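## Task

Move both parcels marked with blue tape onto the top surface of the open cabinet that arm1 alone can reach. Move both parcels marked with white tape onto the top surface of the work bench that arm3 alone can reach. Every parcel must end with the arrows on its sides pointing upward and its entire base supported by that top. The attempt fails if any parcel sits on the floor or a lower shelf board while no gripper holds it. A parcel that stays put only because a robot is holding it does not count. Finish by opening the grippers and moving the arms away.

## Robot and tools

Robots: three identical i2rt Big YAM arms named arm1, arm2 and arm3. Each has six revolute joints, a two-finger gripper and a wrist camera. With joints 1 and 6 at 0 and the hand level and pointing forward, the wrist camera sits above the hand and looks toward the fingertips. The hand reaches roughly 1.0 m from the joint1 axis. Joints move at different speeds, so the hand can sweep a wide path between two postures. Arm2 acts as a helper and can pass parcels between the other two arms. Two fixed room cameras, room_a and room_b, also watch the scene.

Frames: there is one shared scene frame with its origin on the floor and +z pointing up. "hand" means the point midway between the fingertips. The hand's z axis runs along the fingers, and the fingers open and close along its y axis. Each robot's foot pose is never printed.

Joints. Every value is an absolute target, in radians, except the gripper, which is in metres. The tolerance for counting a joint as done follows each range.
- joint1_rad: -2.879 to 2.879, ±0.045. Yaws the arm about its foot; positive is counter-clockwise seen from above. At 0 the arm extends the way its foot faces.
- joint2_rad: 0 to 3.141, ±0.14. Shoulder. At 0 the upper arm points back, about level; increasing it lifts the arm and then swings it forward.
- joint3_rad: 0 to 3.019, ±0.09. Elbow. At 0 it is fully folded; increasing it opens the elbow.
- joint4_rad: -1.692 to 1.57, ±0.055. Hand pitch; positive tilts the fingers up.
- joint5_rad: -1.57 to 1.57, ±0.03. Sideways hand swing; positive is toward the arm's right.
- joint6_rad: -2.094 to 2.094, ±0.035. Hand roll; positive is clockwise seen from behind the hand.
- gripper_m: 0 to 0.093, ±0.003. Gap between the fingertips. Each finger pad squeezes with about 50 to 62 N at most, and some grippers give less.

execute_actions: the argument "actions" is a list holding either one action or nothing. An action is an object keyed by robot name. Under each name goes a "joints" object that maps any of the joint names above to absolute targets. Every motion in the action starts at once, and the motions may finish at different times. Any joint or robot you leave out may keep driving toward its previous target. An unknown key or an out-of-range number rejects the whole call, and nothing moves. One action lasts at most 15 s. "cameras" is an optional list drawn from arm1_cam_wrist, arm2_cam_wrist, arm3_cam_wrist, room_a, room_b and all. Leaving it out, passing null or passing ["all"] returns every camera; [] returns none. An empty actions list only reports the state and images. Example: {"arm1": {"joints": {"gripper_m": 0.05}}, "arm3": {"joints": {"joint1_rad": 0.3}}}.

wait: "seconds", from 0 to 10. Nothing new is commanded, and the simulation keeps running.

zoom_image: "camera" names one camera, and "region" is [x0, y0, x1, y1] in pixels of that camera's latest full image. The origin is the top-left corner, and the region can be at most 504 by 504 pixels. Wrist images are 616x616 fisheye; room images are 504x504.

read_manual: the optional "section" is "licences". It returns legal text only.

finished_scene: "scene" is the integer of the scene being ended. This is final, so call it only once the parcels rest correctly, the grippers are open and the arms are clear.

Reading results: a "pictures" line lists the order of the images. joint_status explains how each commanded joint ended:
- off_target: the joint stopped short and may still be pushing.
- contact_stop: the joint dropped its target and holds where it stopped.
- time_out: the joint could not finish. It keeps its target, or one within 0.375, 0.375, 0.113, 0.225, 0.075 and 0.3 rad (joints 1 to 6) of where it stands, and keeps pushing; it finishes the move on its own if the way clears.
- not_followed: a self-collision or arm-to-arm check held back the arm's targets, shown as "joint command not followed" with a "cause:" line. The gripper part of the action still runs. The withheld targets may be tried again with each later action.
- limit_stop_at_motor_heat: the joint was stopped by overheating; send the target again.
The on_its_own section lists things this call did not command; there, "held at" is a joint's target, not its position. A joint bearing a load tends to sag. A target very near the current reading may produce no motion. To relieve a joint that is still pushing, command its reported position.

Cautions: the arms do not stop when they touch something and can push hard. Sustained pushing heats the motors. MOTOR HOT warns at 85 °C. At 100 °C an OVER-TEMPERATURE FAULT releases that arm and its gripper, and it falls. A stop reported in one call cancels the later motion calls in the same reply. A hard press between two robots ends the run, and nothing reports robot-to-robot contact. The clearance check may react too late and ignores fingers, gripper housings and wrist cameras, so leave room between the arms. The arms do not wait for one another. Avoid dropping, slamming or knocking over parcels, and never leave a parcel on the floor or a lower board. Loose objects may occasionally get bumped, so check that every parcel is still in place before finishing. The simulation keeps running while you compose each reply, and the robots hold the last command.

Each tool is called after ">>>" by a JSON object that holds its "api" and its "payload".

## Session

>>> {"api": "execute_actions", "payload": {"actions": []}}

Scene clock: 0.00 s.
arm1.joint_positions: joint1_rad=+0.729 joint2_rad=+0.393 joint3_rad=+1.436 joint4_rad=-1.190 joint5_rad=+0.111 joint6_rad=-0.735 gripper_m=+0.094
arm1.joint_status: not commanded
arm1.hand: x=+0.9946 y=-0.7721 z=+1.5539 quat_wxyz=(-0.222, -0.355, -0.670, +0.613) (m; scene frame)
arm2.joint_positions: joint1_rad=+0.904 joint2_rad=+0.614 joint3_rad=+1.387 joint4_rad=-1.552 joint5_rad=+0.212 joint6_rad=+0.738 gripper_m=+0.095
arm2.joint_status: not commanded
arm2.hand: x=+0.0458 y=+0.4469 z=+1.4082 quat_wxyz=(-0.167, +0.533, -0.746, -0.363) (m; scene frame)
arm3.joint_positions: joint1_rad=-0.296 joint2_rad=+0.270 joint3_rad=+1.377 joint4_rad=-1.507 joint5_rad=-0.144 joint6_rad=+0.766 gripper_m=+0.095
arm3.joint_status: not commanded
arm3.hand: x=-1.1409 y=+0.3019 z=+1.3991 quat_wxyz=(-0.482, -0.808, -0.195, +0.275) (m; scene frame)
pictures: arm1_cam_wrist, arm2_cam_wrist, arm3_cam_wrist, room_a, room_b
Images, in order (width x height): arm1_cam_wrist 616x616, arm2_cam_wrist 616x616, arm3_cam_wrist 616x616, room_a 504x504, room_b 504x504.

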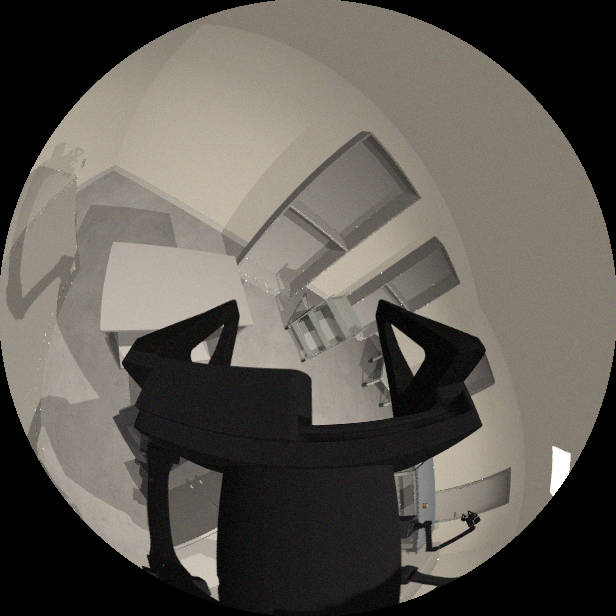

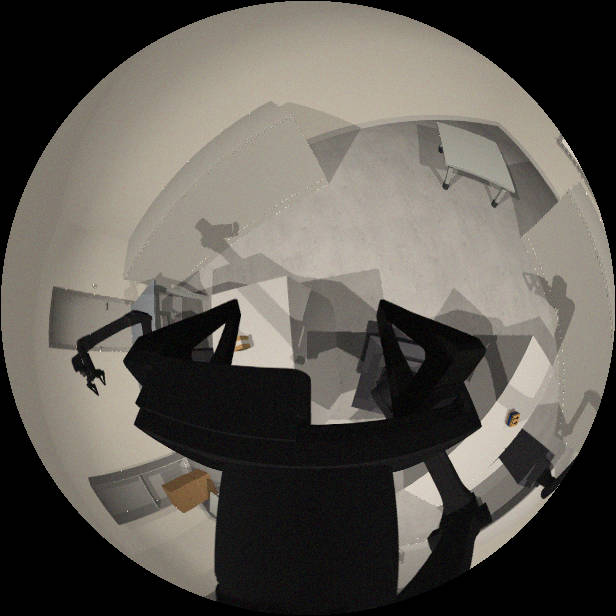

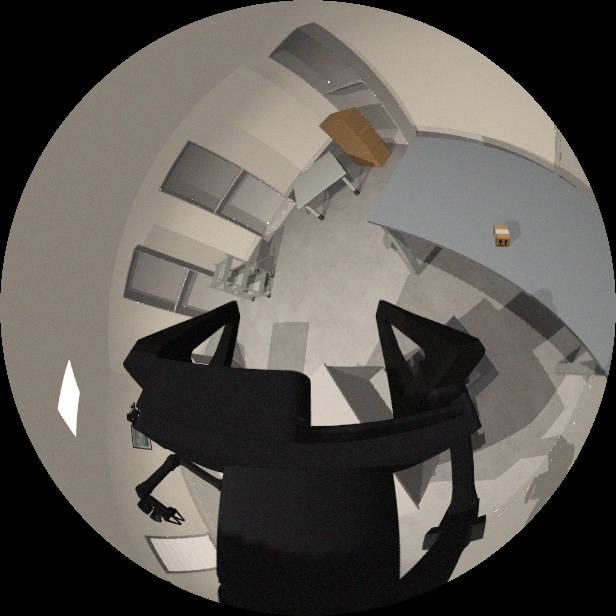

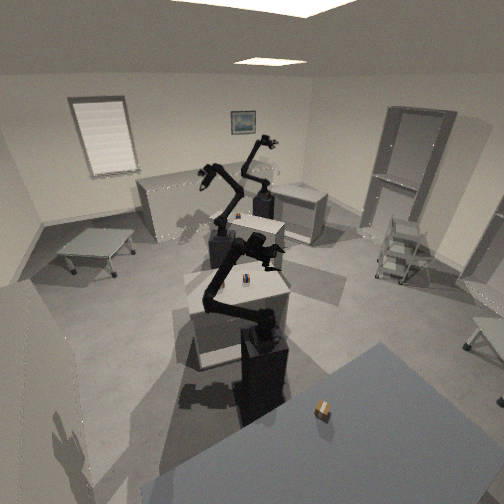

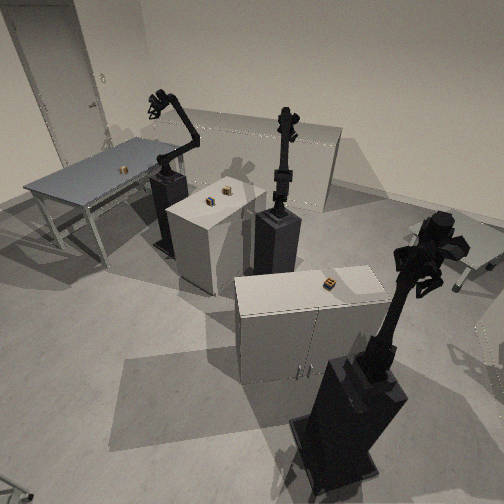

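>>> {"api": "zoom_image", "payload": {"camera": "room_b", "region": [100,140,280,240]}}

>>> {"api": "zoom_image", "payload": {"camera": "room_b", "region": [290,250,370,310]}}

>>> {"api": "zoom_image", "payload": {"camera": "room_a", "region": [170,170,370,440]}}

>>> {"api": "zoom_image", "payload": {"camera": "arm3_cam_wrist", "region": [460,200,540,270]}}

Region (100, 140, 280, 240) of room_b's 504x504 image, scaled by 2.800, with more detail than that image has.

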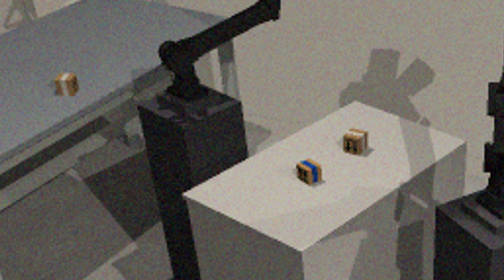

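Region (290, 250, 370, 310) of room_b's 504x504 image, scaled by 6.300, with more detail than that image has; it fills the top 378 rows of this view, and the rest is white.

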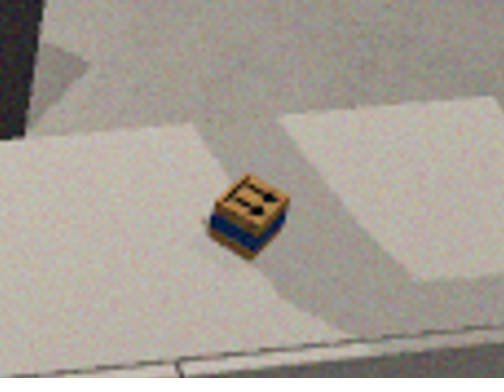

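Region (170, 170, 370, 440) of room_a's 504x504 image, scaled by 1.867, with more detail than that image has; it fills the left 373 columns of this view, and the rest is white.

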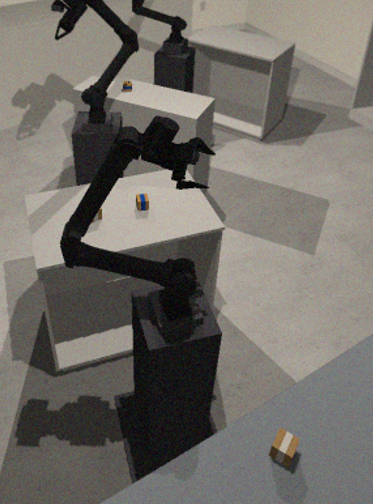

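Region (460, 200, 540, 270) of arm3_cam_wrist's 616x616 image, scaled by 6.300, with more detail than that image has; it fills the top 441 rows of this view, and the rest is white.

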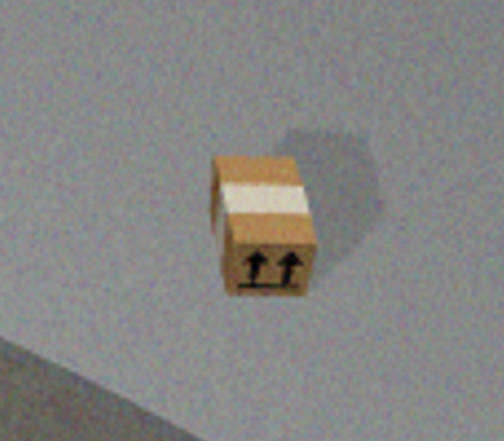

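>>> {"api": "execute_actions", "payload": {"actions": [{"arm1":{"joints":{"joint1_rad":-1.75,"joint2_rad":1.4,"joint3_rad":1.4,"joint4_rad":-1.2,"joint5_rad":0,"joint6_rad":0}},"arm2":{"joints":{"joint1_rad":1.9,"joint2_rad":1.4,"joint3_rad":1.4,"joint4_rad":-1.2,"joint5_rad":0,"joint6_rad":0}},"arm3":{"joints":{"joint1_rad":-1.2,"joint2_rad":1.4,"joint3_rad":1.4,"joint4_rad":-1.2,"joint5_rad":0,"joint6_rad":0}}}]}}

Scene clock: 3.83 s.
arm1.joint_positions: joint1_rad=-1.755 joint2_rad=+1.423 joint3_rad=+1.378 joint4_rad=-1.190 joint5_rad=+0.000 joint6_rad=-0.007 gripper_m=+0.094
arm1.joint_status: all done
arm1.hand: x=+0.7325 y=-0.2376 z=+1.1845 quat_wxyz=(+0.081, -0.881, +0.443, +0.142) (m; scene frame)
arm2.joint_positions: joint1_rad=+1.907 joint2_rad=+1.411 joint3_rad=+1.376 joint4_rad=-1.210 joint5_rad=+0.000 joint6_rad=+0.009 gripper_m=+0.095
arm2.joint_status: all done
arm2.hand: x=-0.3787 y=+0.2951 z=+1.1711 quat_wxyz=(-0.010, +0.987, -0.040, -0.158) (m; scene frame)
arm3.joint_positions: joint1_rad=-1.205 joint2_rad=+1.409 joint3_rad=+1.383 joint4_rad=-1.216 joint5_rad=-0.001 joint6_rad=+0.009 gripper_m=+0.095
arm3.joint_status: all done
arm3.hand: x=-1.6125 y=+0.2658 z=+1.1333 quat_wxyz=(-0.019, -0.980, -0.109, +0.168) (m; scene frame)
pictures: arm1_cam_wrist, arm2_cam_wrist, arm3_cam_wrist, room_a, room_b
Images, in order (width x height): arm1_cam_wrist 616x616, arm2_cam_wrist 616x616, arm3_cam_wrist 616x616, room_a 504x504, room_b 504x504.

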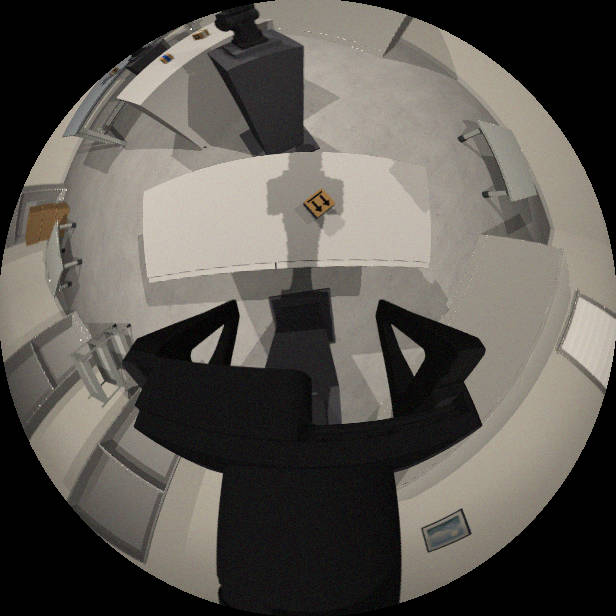

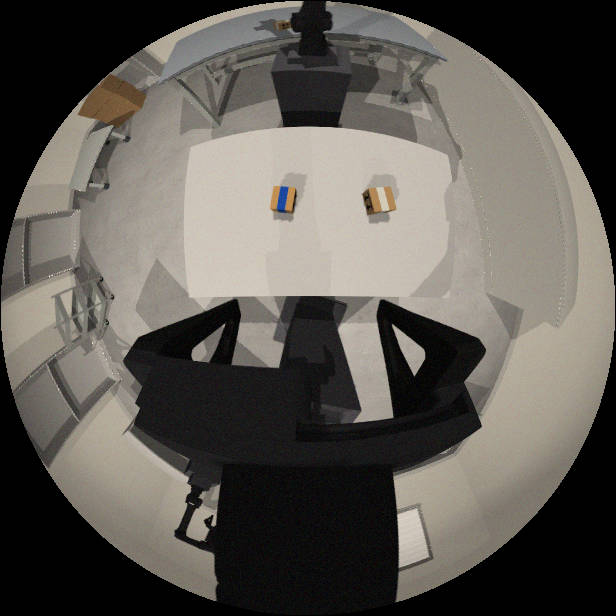

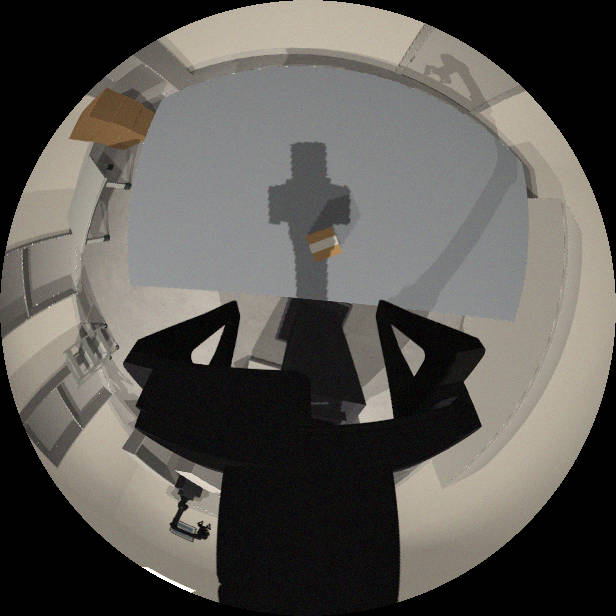

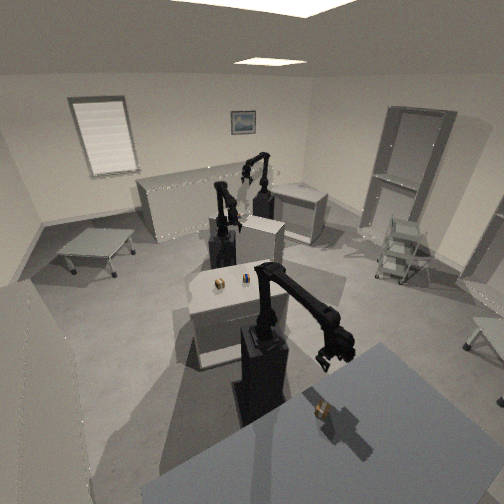

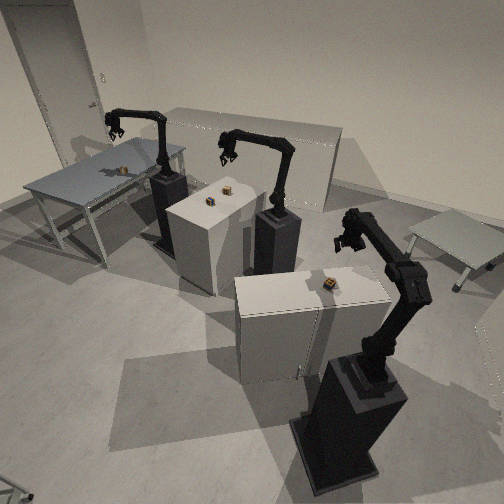

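>>> {"api": "zoom_image", "payload": {"camera": "arm2_cam_wrist", "region": [260,160,420,240]}}

>>> {"api": "zoom_image", "payload": {"camera": "arm1_cam_wrist", "region": [280,170,360,240]}}

>>> {"api": "execute_actions", "payload": {"actions": [{"arm1":{"joints":{"joint1_rad":-1.80,"joint2_rad":2.0,"joint3_rad":1.75,"joint4_rad":-1.0}},"arm2":{"joints":{"joint1_rad":2.0,"joint2_rad":2.0,"joint3_rad":1.75,"joint4_rad":-1.0}},"arm3":{"joints":{"joint1_rad":1.9,"joint2_rad":0.9,"joint3_rad":1.0,"joint4_rad":-1.0}}}]}}

Region (260, 160, 420, 240) of arm2_cam_wrist's 616x616 image, scaled by 3.150, with more detail than that image has.

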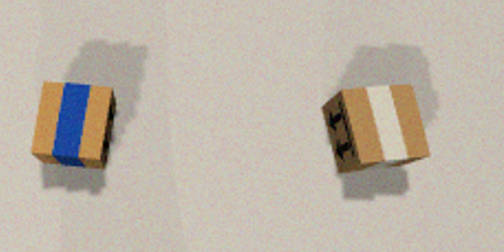

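Region (280, 170, 360, 240) of arm1_cam_wrist's 616x616 image, scaled by 6.300, with more detail than that image has; it fills the top 441 rows of this view, and the rest is white.

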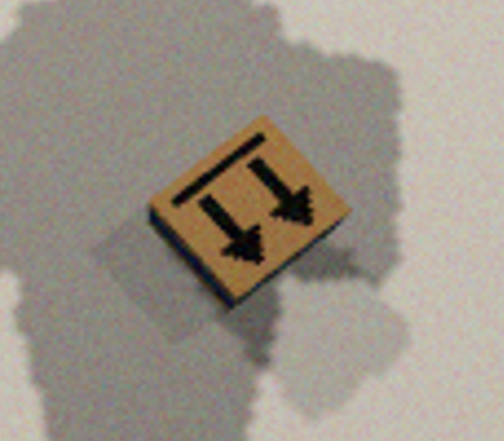

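Scene clock: 7.07 s.
arm1.joint_positions: joint1_rad=-1.800 joint2_rad=+2.024 joint3_rad=+1.715 joint4_rad=-1.008 joint5_rad=+0.000 joint6_rad=-0.007 gripper_m=+0.094
arm1.joint_status: all done
arm1.hand: x=+0.6553 y=-0.0756 z=+1.0048 quat_wxyz=(+0.065, -0.876, +0.466, +0.105) (m; scene frame)
arm2.joint_positions: joint1_rad=+2.007 joint2_rad=+2.009 joint3_rad=+1.714 joint4_rad=-1.008 joint5_rad=+0.000 joint6_rad=+0.008 gripper_m=+0.095
arm2.joint_status: all done
arm2.hand: x=-0.5641 y=+0.2433 z=+0.9963 quat_wxyz=(-0.003, +0.992, +0.009, -0.129) (m; scene frame)
arm3.joint_positions: joint1_rad=+1.896 joint2_rad=+0.898 joint3_rad=+1.001 joint4_rad=-1.021 joint5_rad=+0.000 joint6_rad=+0.007 gripper_m=+0.095
arm3.joint_status: all done
arm3.hand: x=-0.7738 y=+0.4452 z=+1.1647 quat_wxyz=(-0.314, +0.085, -0.945, -0.033) (m; scene frame)
pictures: arm1_cam_wrist, arm2_cam_wrist, arm3_cam_wrist, room_a, room_b
Images, in order (width x height): arm1_cam_wrist 616x616, arm2_cam_wrist 616x616, arm3_cam_wrist 616x616, room_a 504x504, room_b 504x504.

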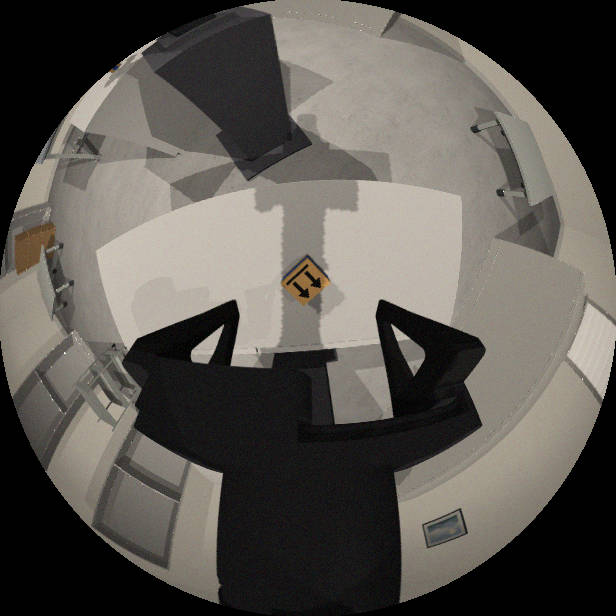

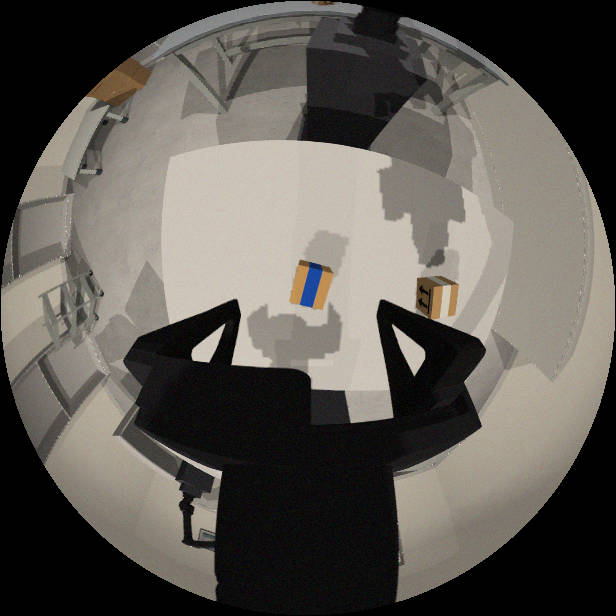

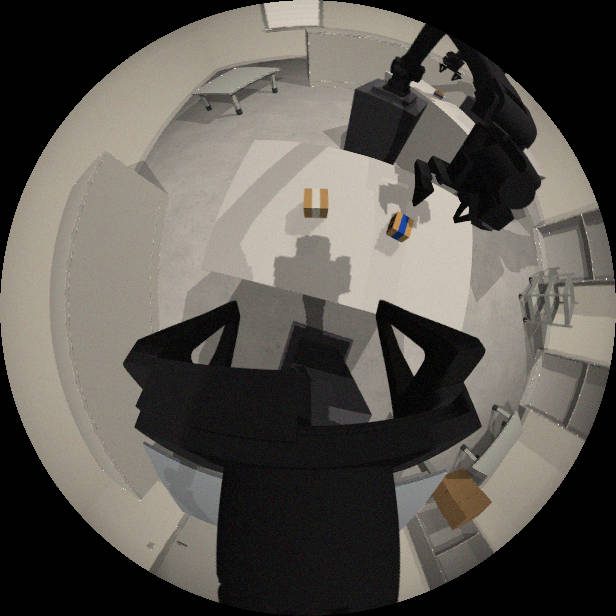

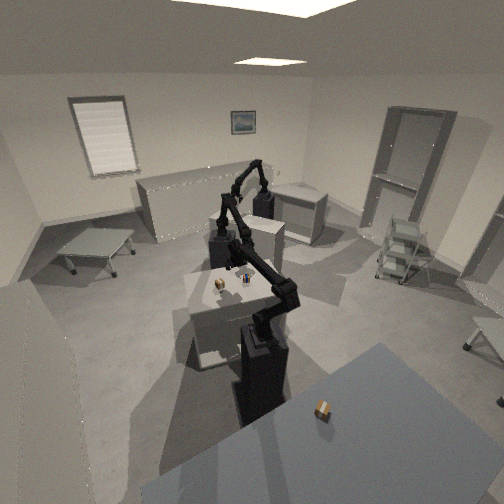

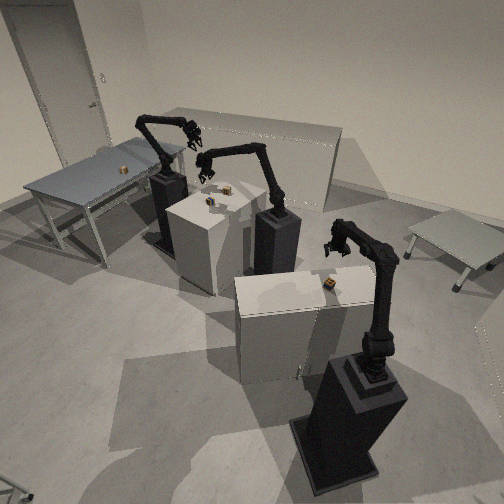

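>>> {"api": "execute_actions", "payload": {"actions": [{"arm1":{"joints":{"joint1_rad":-1.975,"joint2_rad":2.09,"joint3_rad":1.13,"joint4_rad":0.16,"joint5_rad":-0.7,"joint6_rad":-0.64}},"arm2":{"joints":{"joint1_rad":2.005,"joint2_rad":2.07,"joint3_rad":1.48,"joint4_rad":-0.76,"joint6_rad":0.2}},"arm3":{"joints":{"joint1_rad":1.86,"joint2_rad":2.04,"joint3_rad":1.59,"joint4_rad":-0.9}}}], "cameras": ["arm1_cam_wrist","arm2_cam_wrist","arm3_cam_wrist","room_b"]}}

>>> {"api": "zoom_image", "payload": {"camera": "room_b", "region": [150,130,400,320]}}

Scene clock: 10.73 s.
arm1.joint_positions: joint1_rad=-1.970 joint2_rad=+2.116 joint3_rad=+1.121 joint4_rad=+0.138 joint5_rad=-0.697 joint6_rad=-0.631 gripper_m=+0.094
arm1.joint_status: all done
arm1.hand: x=+0.6794 y=-0.1154 z=+0.8612 quat_wxyz=(+0.058, -0.885, +0.112, +0.448) (m; scene frame)
arm2.joint_positions: joint1_rad=+2.007 joint2_rad=+2.088 joint3_rad=+1.456 joint4_rad=-0.775 joint5_rad=+0.000 joint6_rad=+0.191 gripper_m=+0.095
arm2.joint_status: all done
arm2.hand: x=-0.5047 y=+0.2461 z=+0.8581 quat_wxyz=(+0.004, +0.994, -0.082, -0.077) (m; scene frame)
arm3.joint_positions: joint1_rad=+1.867 joint2_rad=+2.068 joint3_rad=+1.557 joint4_rad=-0.908 joint5_rad=+0.000 joint6_rad=+0.007 gripper_m=+0.095
arm3.joint_status: all done
arm3.hand: x=-0.5147 y=+0.4771 z=+0.8502 quat_wxyz=(-0.070, +0.076, -0.995, -0.008) (m; scene frame)
pictures: arm1_cam_wrist, arm2_cam_wrist, arm3_cam_wrist, room_b
Images, in order (width x height): arm1_cam_wrist 616x616, arm2_cam_wrist 616x616, arm3_cam_wrist 616x616, room_b 504x504.

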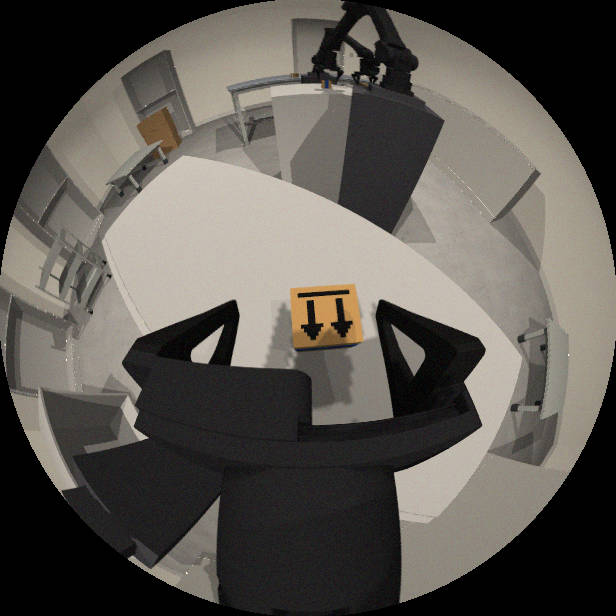

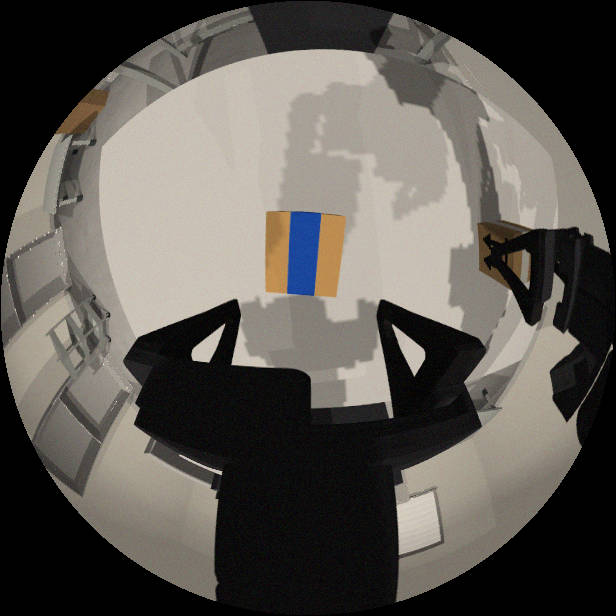

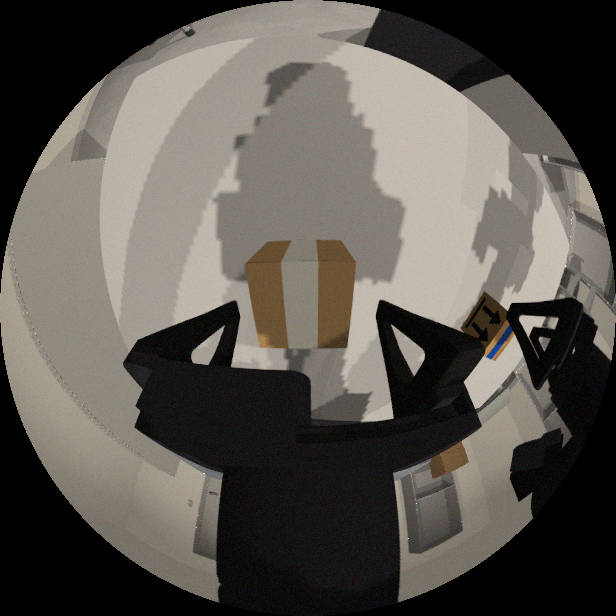

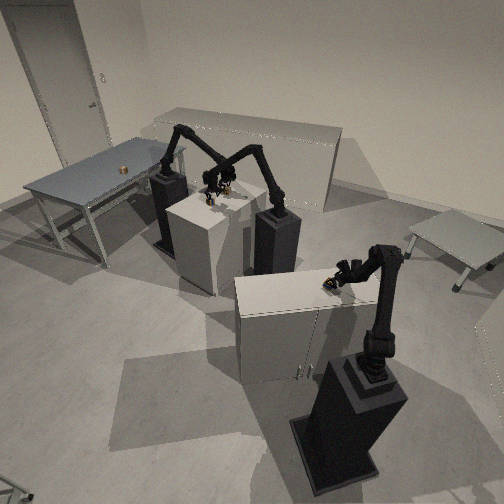

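Region (150, 130, 400, 320) of room_b's 504x504 image, scaled by 2.016, with more detail than that image has; it fills the top 383 rows of this view, and the rest is white.

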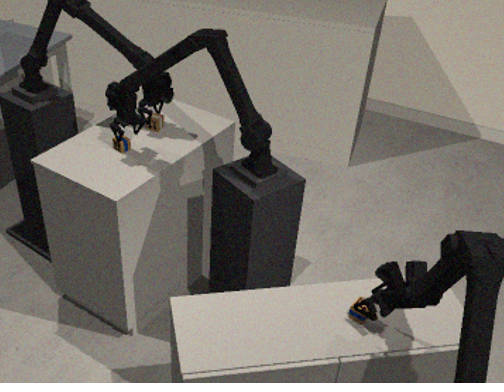

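>>> {"api": "zoom_image", "payload": {"camera": "arm3_cam_wrist", "region": [430,270,550,380]}}

>>> {"api": "zoom_image", "payload": {"camera": "arm2_cam_wrist", "region": [450,190,570,310]}}

>>> {"api": "zoom_image", "payload": {"camera": "room_b", "region": [190,170,250,215]}}

Region (430, 270, 550, 380) of arm3_cam_wrist's 616x616 image, scaled by 4.200, with more detail than that image has; it fills the top 462 rows of this view, and the rest is white.

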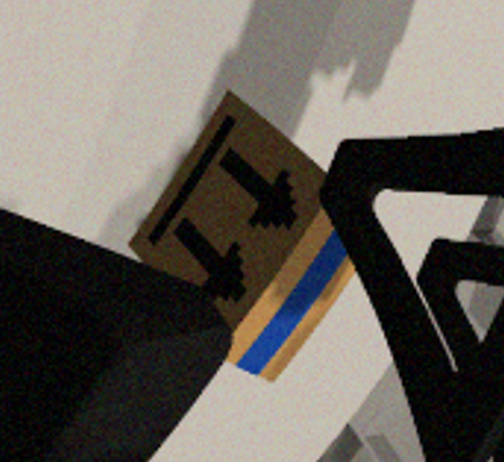

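Region (450, 190, 570, 310) of arm2_cam_wrist's 616x616 image, scaled by 4.200, with more detail than that image has.

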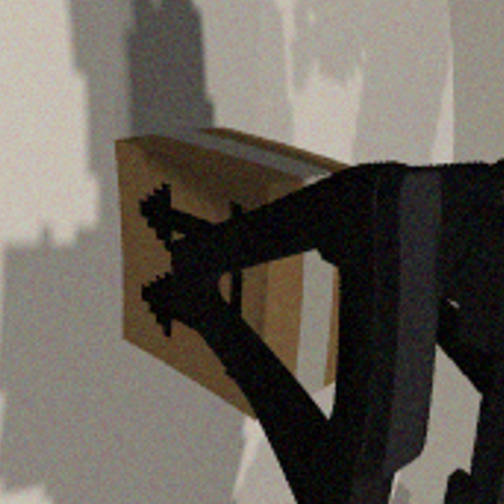

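Region (190, 170, 250, 215) of room_b's 504x504 image, scaled by 8.400, with more detail than that image has; it fills the top 378 rows of this view, and the rest is white.

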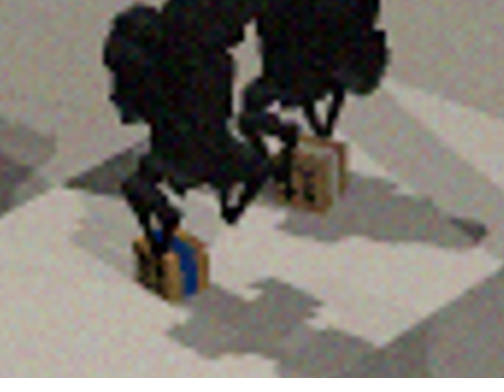

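>>> {"api": "execute_actions", "payload": {"actions": [{"arm1":{"joints":{"joint2_rad":2.15,"joint3_rad":1.21,"joint4_rad":0.15,"joint5_rad":-0.73,"joint6_rad":-0.68}},"arm2":{"joints":{"joint2_rad":2.22,"joint3_rad":1.495,"joint4_rad":-0.61,"joint6_rad":0.25}},"arm3":{"joints":{"joint1_rad":1.877,"joint2_rad":1.8,"joint3_rad":0.95,"joint4_rad":0.23}}}], "cameras": ["arm1_cam_wrist","arm2_cam_wrist","arm3_cam_wrist"]}}

Scene clock: 13.50 s.
arm1.joint_positions: joint1_rad=-1.970 joint2_rad=+2.140 joint3_rad=+1.177 joint4_rad=+0.138 joint5_rad=-0.727 joint6_rad=-0.671 gripper_m=+0.094
arm1.joint_status: all done
arm1.hand: x=+0.6678 y=-0.0991 z=+0.8687 quat_wxyz=(+0.069, -0.880, +0.082, +0.463) (m; scene frame)
arm2.joint_positions: joint1_rad=+2.012 joint2_rad=+2.210 joint3_rad=+1.478 joint4_rad=-0.620 joint5_rad=+0.002 joint6_rad=+0.241 gripper_m=+0.095
arm2.joint_status: all done
arm2.hand: x=-0.5275 y=+0.2430 z=+0.7988 quat_wxyz=(+0.009, +0.989, -0.104, -0.105) (m; scene frame)
arm3.joint_positions: joint1_rad=+1.867 joint2_rad=+1.812 joint3_rad=+0.939 joint4_rad=+0.201 joint5_rad=+0.000 joint6_rad=+0.007 gripper_m=+0.095
arm3.joint_status: all done
arm3.hand: x=-0.5302 y=+0.4745 z=+0.8854 quat_wxyz=(-0.428, +0.068, -0.900, -0.038) (m; scene frame)
pictures: arm1_cam_wrist, arm2_cam_wrist, arm3_cam_wrist
Images, in order (width x height): arm1_cam_wrist 616x616, arm2_cam_wrist 616x616, arm3_cam_wrist 616x616.

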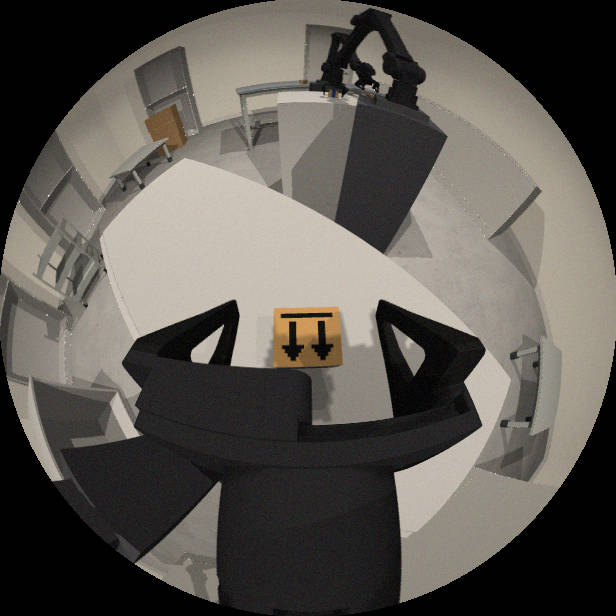

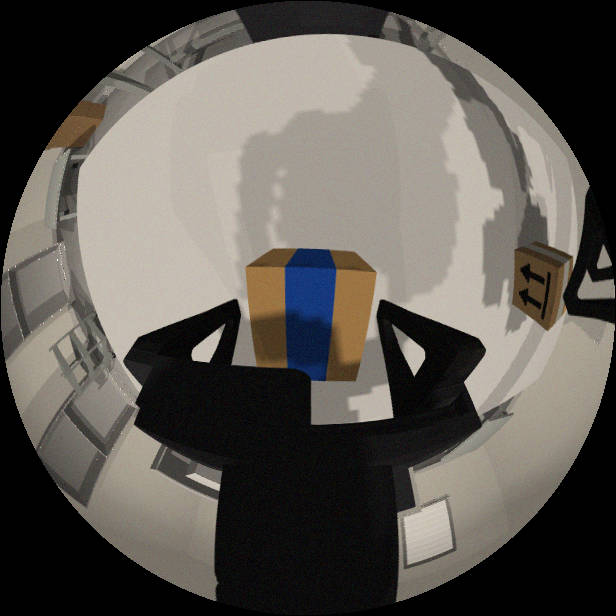

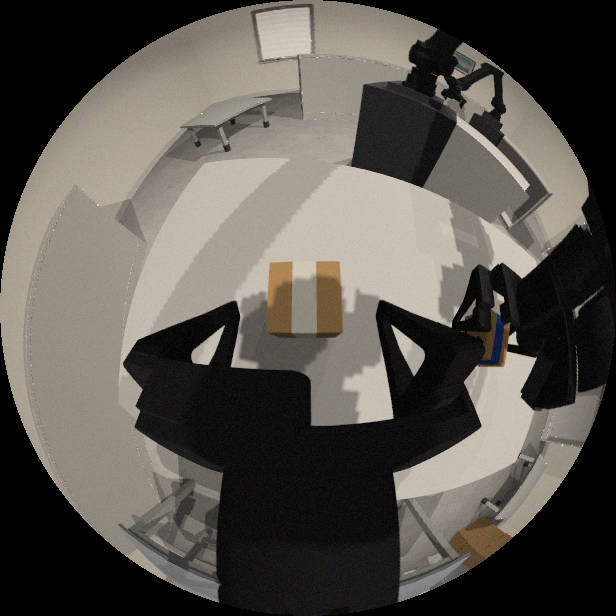

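>>> {"api": "execute_actions", "payload": {"actions": [{"arm1":{"joints":{"joint2_rad":2.3,"joint3_rad":1.235,"joint4_rad":0.29}},"arm2":{"joints":{"joint2_rad":2.245}},"arm3":{"joints":{"joint1_rad":1.88,"joint2_rad":2.01,"joint3_rad":0.98,"joint4_rad":0.385}}}], "cameras": ["arm1_cam_wrist","arm2_cam_wrist","arm3_cam_wrist","room_b"]}}

>>> {"api": "zoom_image", "payload": {"camera": "room_b", "region": [300,240,400,310]}}

>>> {"api": "zoom_image", "payload": {"camera": "room_b", "region": [180,160,260,220]}}

Scene clock: 15.00 s.
arm1.joint_positions: joint1_rad=-1.970 joint2_rad=+2.319 joint3_rad=+1.215 joint4_rad=+0.268 joint5_rad=-0.728 joint6_rad=-0.671 gripper_m=+0.094
arm1.joint_status: all done
arm1.hand: x=+0.6697 y=-0.1006 z=+0.7886 quat_wxyz=(+0.065, -0.881, +0.084, +0.461) (m; scene frame)
arm2.joint_positions: joint1_rad=+2.012 joint2_rad=+2.211 joint3_rad=+1.478 joint4_rad=-0.620 joint5_rad=+0.002 joint6_rad=+0.241 gripper_m=+0.095
arm2.joint_status: all done
arm2.hand: x=-0.5274 y=+0.2430 z=+0.7984 quat_wxyz=(+0.009, +0.989, -0.104, -0.104) (m; scene frame)
arm3.joint_positions: joint1_rad=+1.875 joint2_rad=+2.003 joint3_rad=+0.957 joint4_rad=+0.373 joint5_rad=+0.003 joint6_rad=-0.008 gripper_m=+0.095
arm3.joint_status: all done
arm3.hand: x=-0.5223 y=+0.4805 z=+0.8109 quat_wxyz=(-0.428, +0.078, -0.900, -0.034) (m; scene frame)
pictures: arm1_cam_wrist, arm2_cam_wrist, arm3_cam_wrist, room_b
Images, in order (width x height): arm1_cam_wrist 616x616, arm2_cam_wrist 616x616, arm3_cam_wrist 616x616, room_b 504x504.

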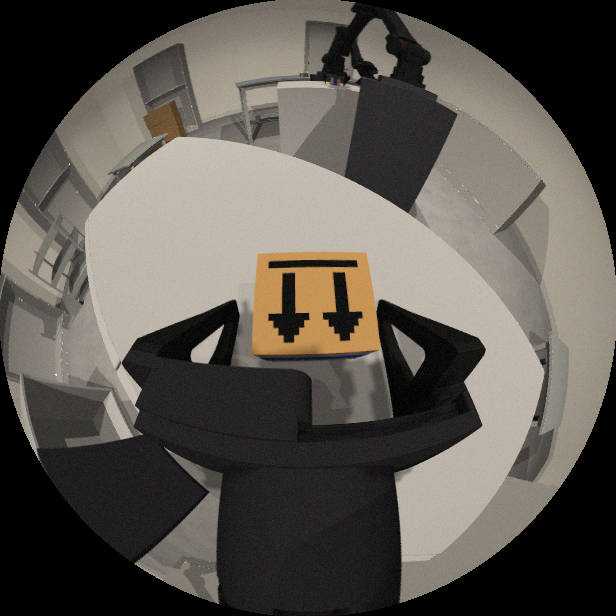

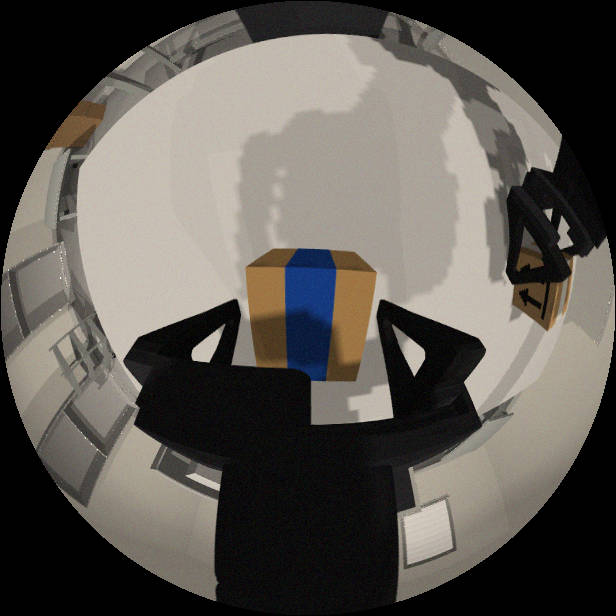

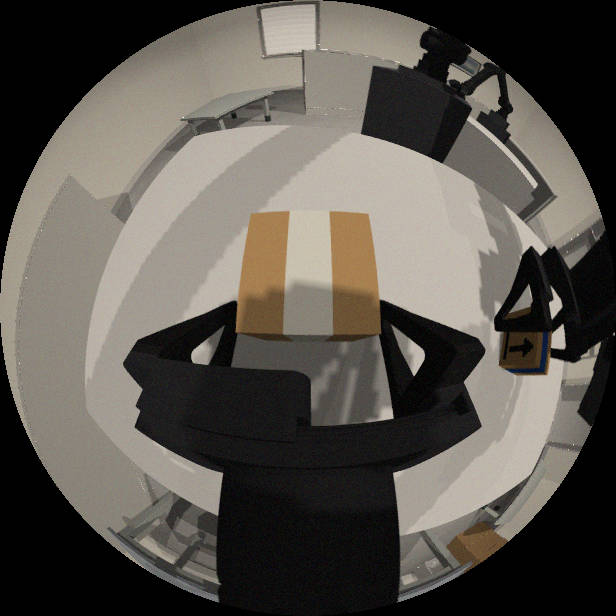

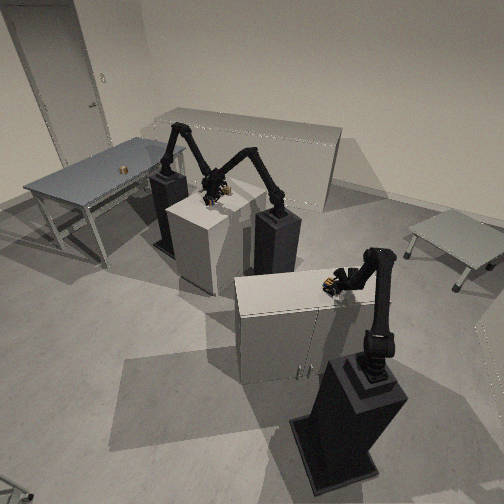

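Region (300, 240, 400, 310) of room_b's 504x504 image, scaled by 5.040, with more detail than that image has; it fills the top 353 rows of this view, and the rest is white.

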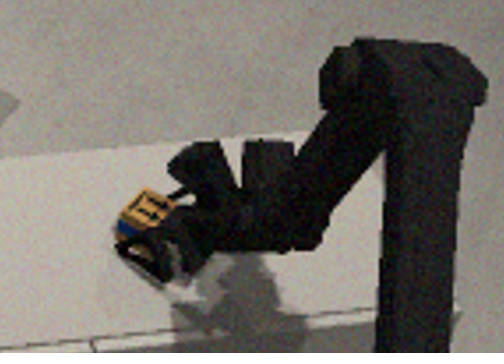

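Region (180, 160, 260, 220) of room_b's 504x504 image, scaled by 6.300, with more detail than that image has; it fills the top 378 rows of this view, and the rest is white.

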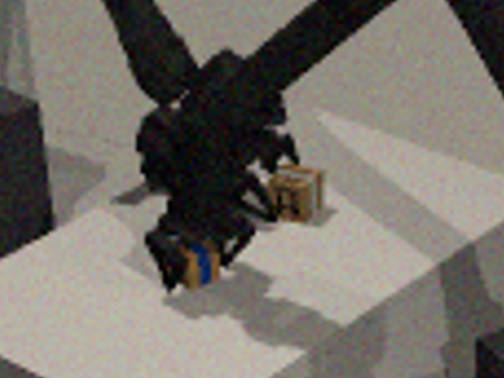

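>>> {"api": "execute_actions", "payload": {"actions": [{"arm1":{"joints":{"gripper_m":0.045}},"arm2":{"joints":{"joint2_rad":2.16,"joint4_rad":-0.7}},"arm3":{"joints":{"joint2_rad":2.0,"joint3_rad":1.04,"joint4_rad":0.32}}}], "cameras": ["arm1_cam_wrist","arm2_cam_wrist","arm3_cam_wrist"]}}

Scene clock: 17.57 s.
arm1.joint_positions: joint1_rad=-1.970 joint2_rad=+2.319 joint3_rad=+1.215 joint4_rad=+0.269 joint5_rad=-0.728 joint6_rad=-0.672 gripper_m=+0.055
arm1.joint_status: gripper_m off_target (ended at +0.055, target +0.045)
arm1.hand: x=+0.6696 y=-0.1005 z=+0.7887 quat_wxyz=(+0.065, -0.881, +0.084, +0.461) (m; scene frame)
arm2.joint_positions: joint1_rad=+2.012 joint2_rad=+2.175 joint3_rad=+1.478 joint4_rad=-0.688 joint5_rad=+0.002 joint6_rad=+0.241 gripper_m=+0.095
arm2.joint_status: all done
arm2.hand: x=-0.5192 y=+0.2431 z=+0.8169 quat_wxyz=(+0.006, +0.991, -0.104, -0.088) (m; scene frame)
arm3.joint_positions: joint1_rad=+1.875 joint2_rad=+2.003 joint3_rad=+1.007 joint4_rad=+0.336 joint5_rad=+0.003 joint6_rad=-0.008 gripper_m=+0.095
arm3.joint_status: all done
arm3.hand: x=-0.5042 y=+0.4835 z=+0.8232 quat_wxyz=(-0.434, +0.078, -0.897, -0.035) (m; scene frame)
pictures: arm1_cam_wrist, arm2_cam_wrist, arm3_cam_wrist
Images, in order (width x height): arm1_cam_wrist 616x616, arm2_cam_wrist 616x616, arm3_cam_wrist 616x616.

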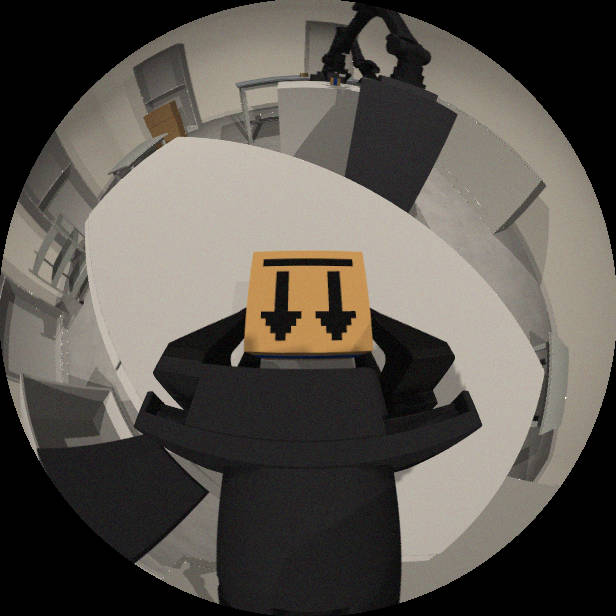

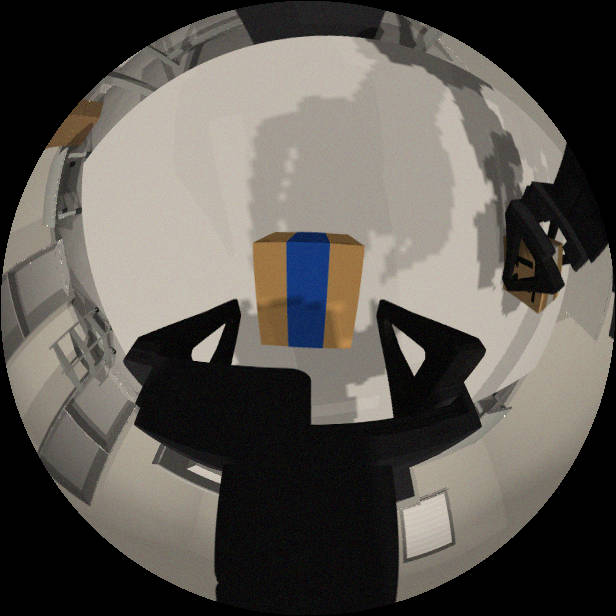

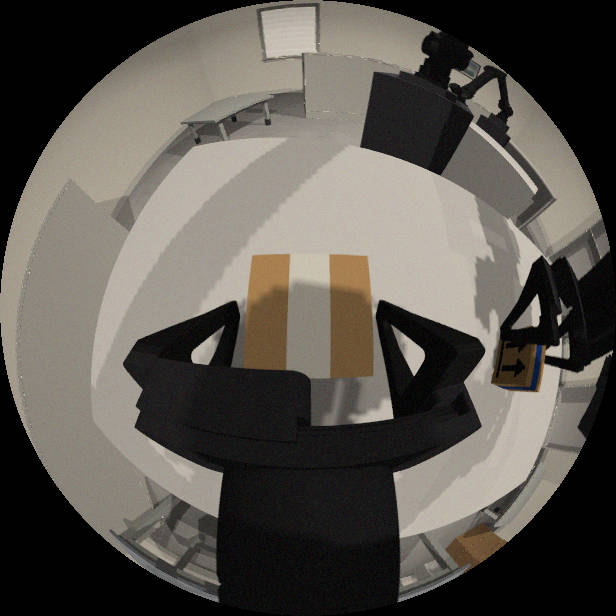

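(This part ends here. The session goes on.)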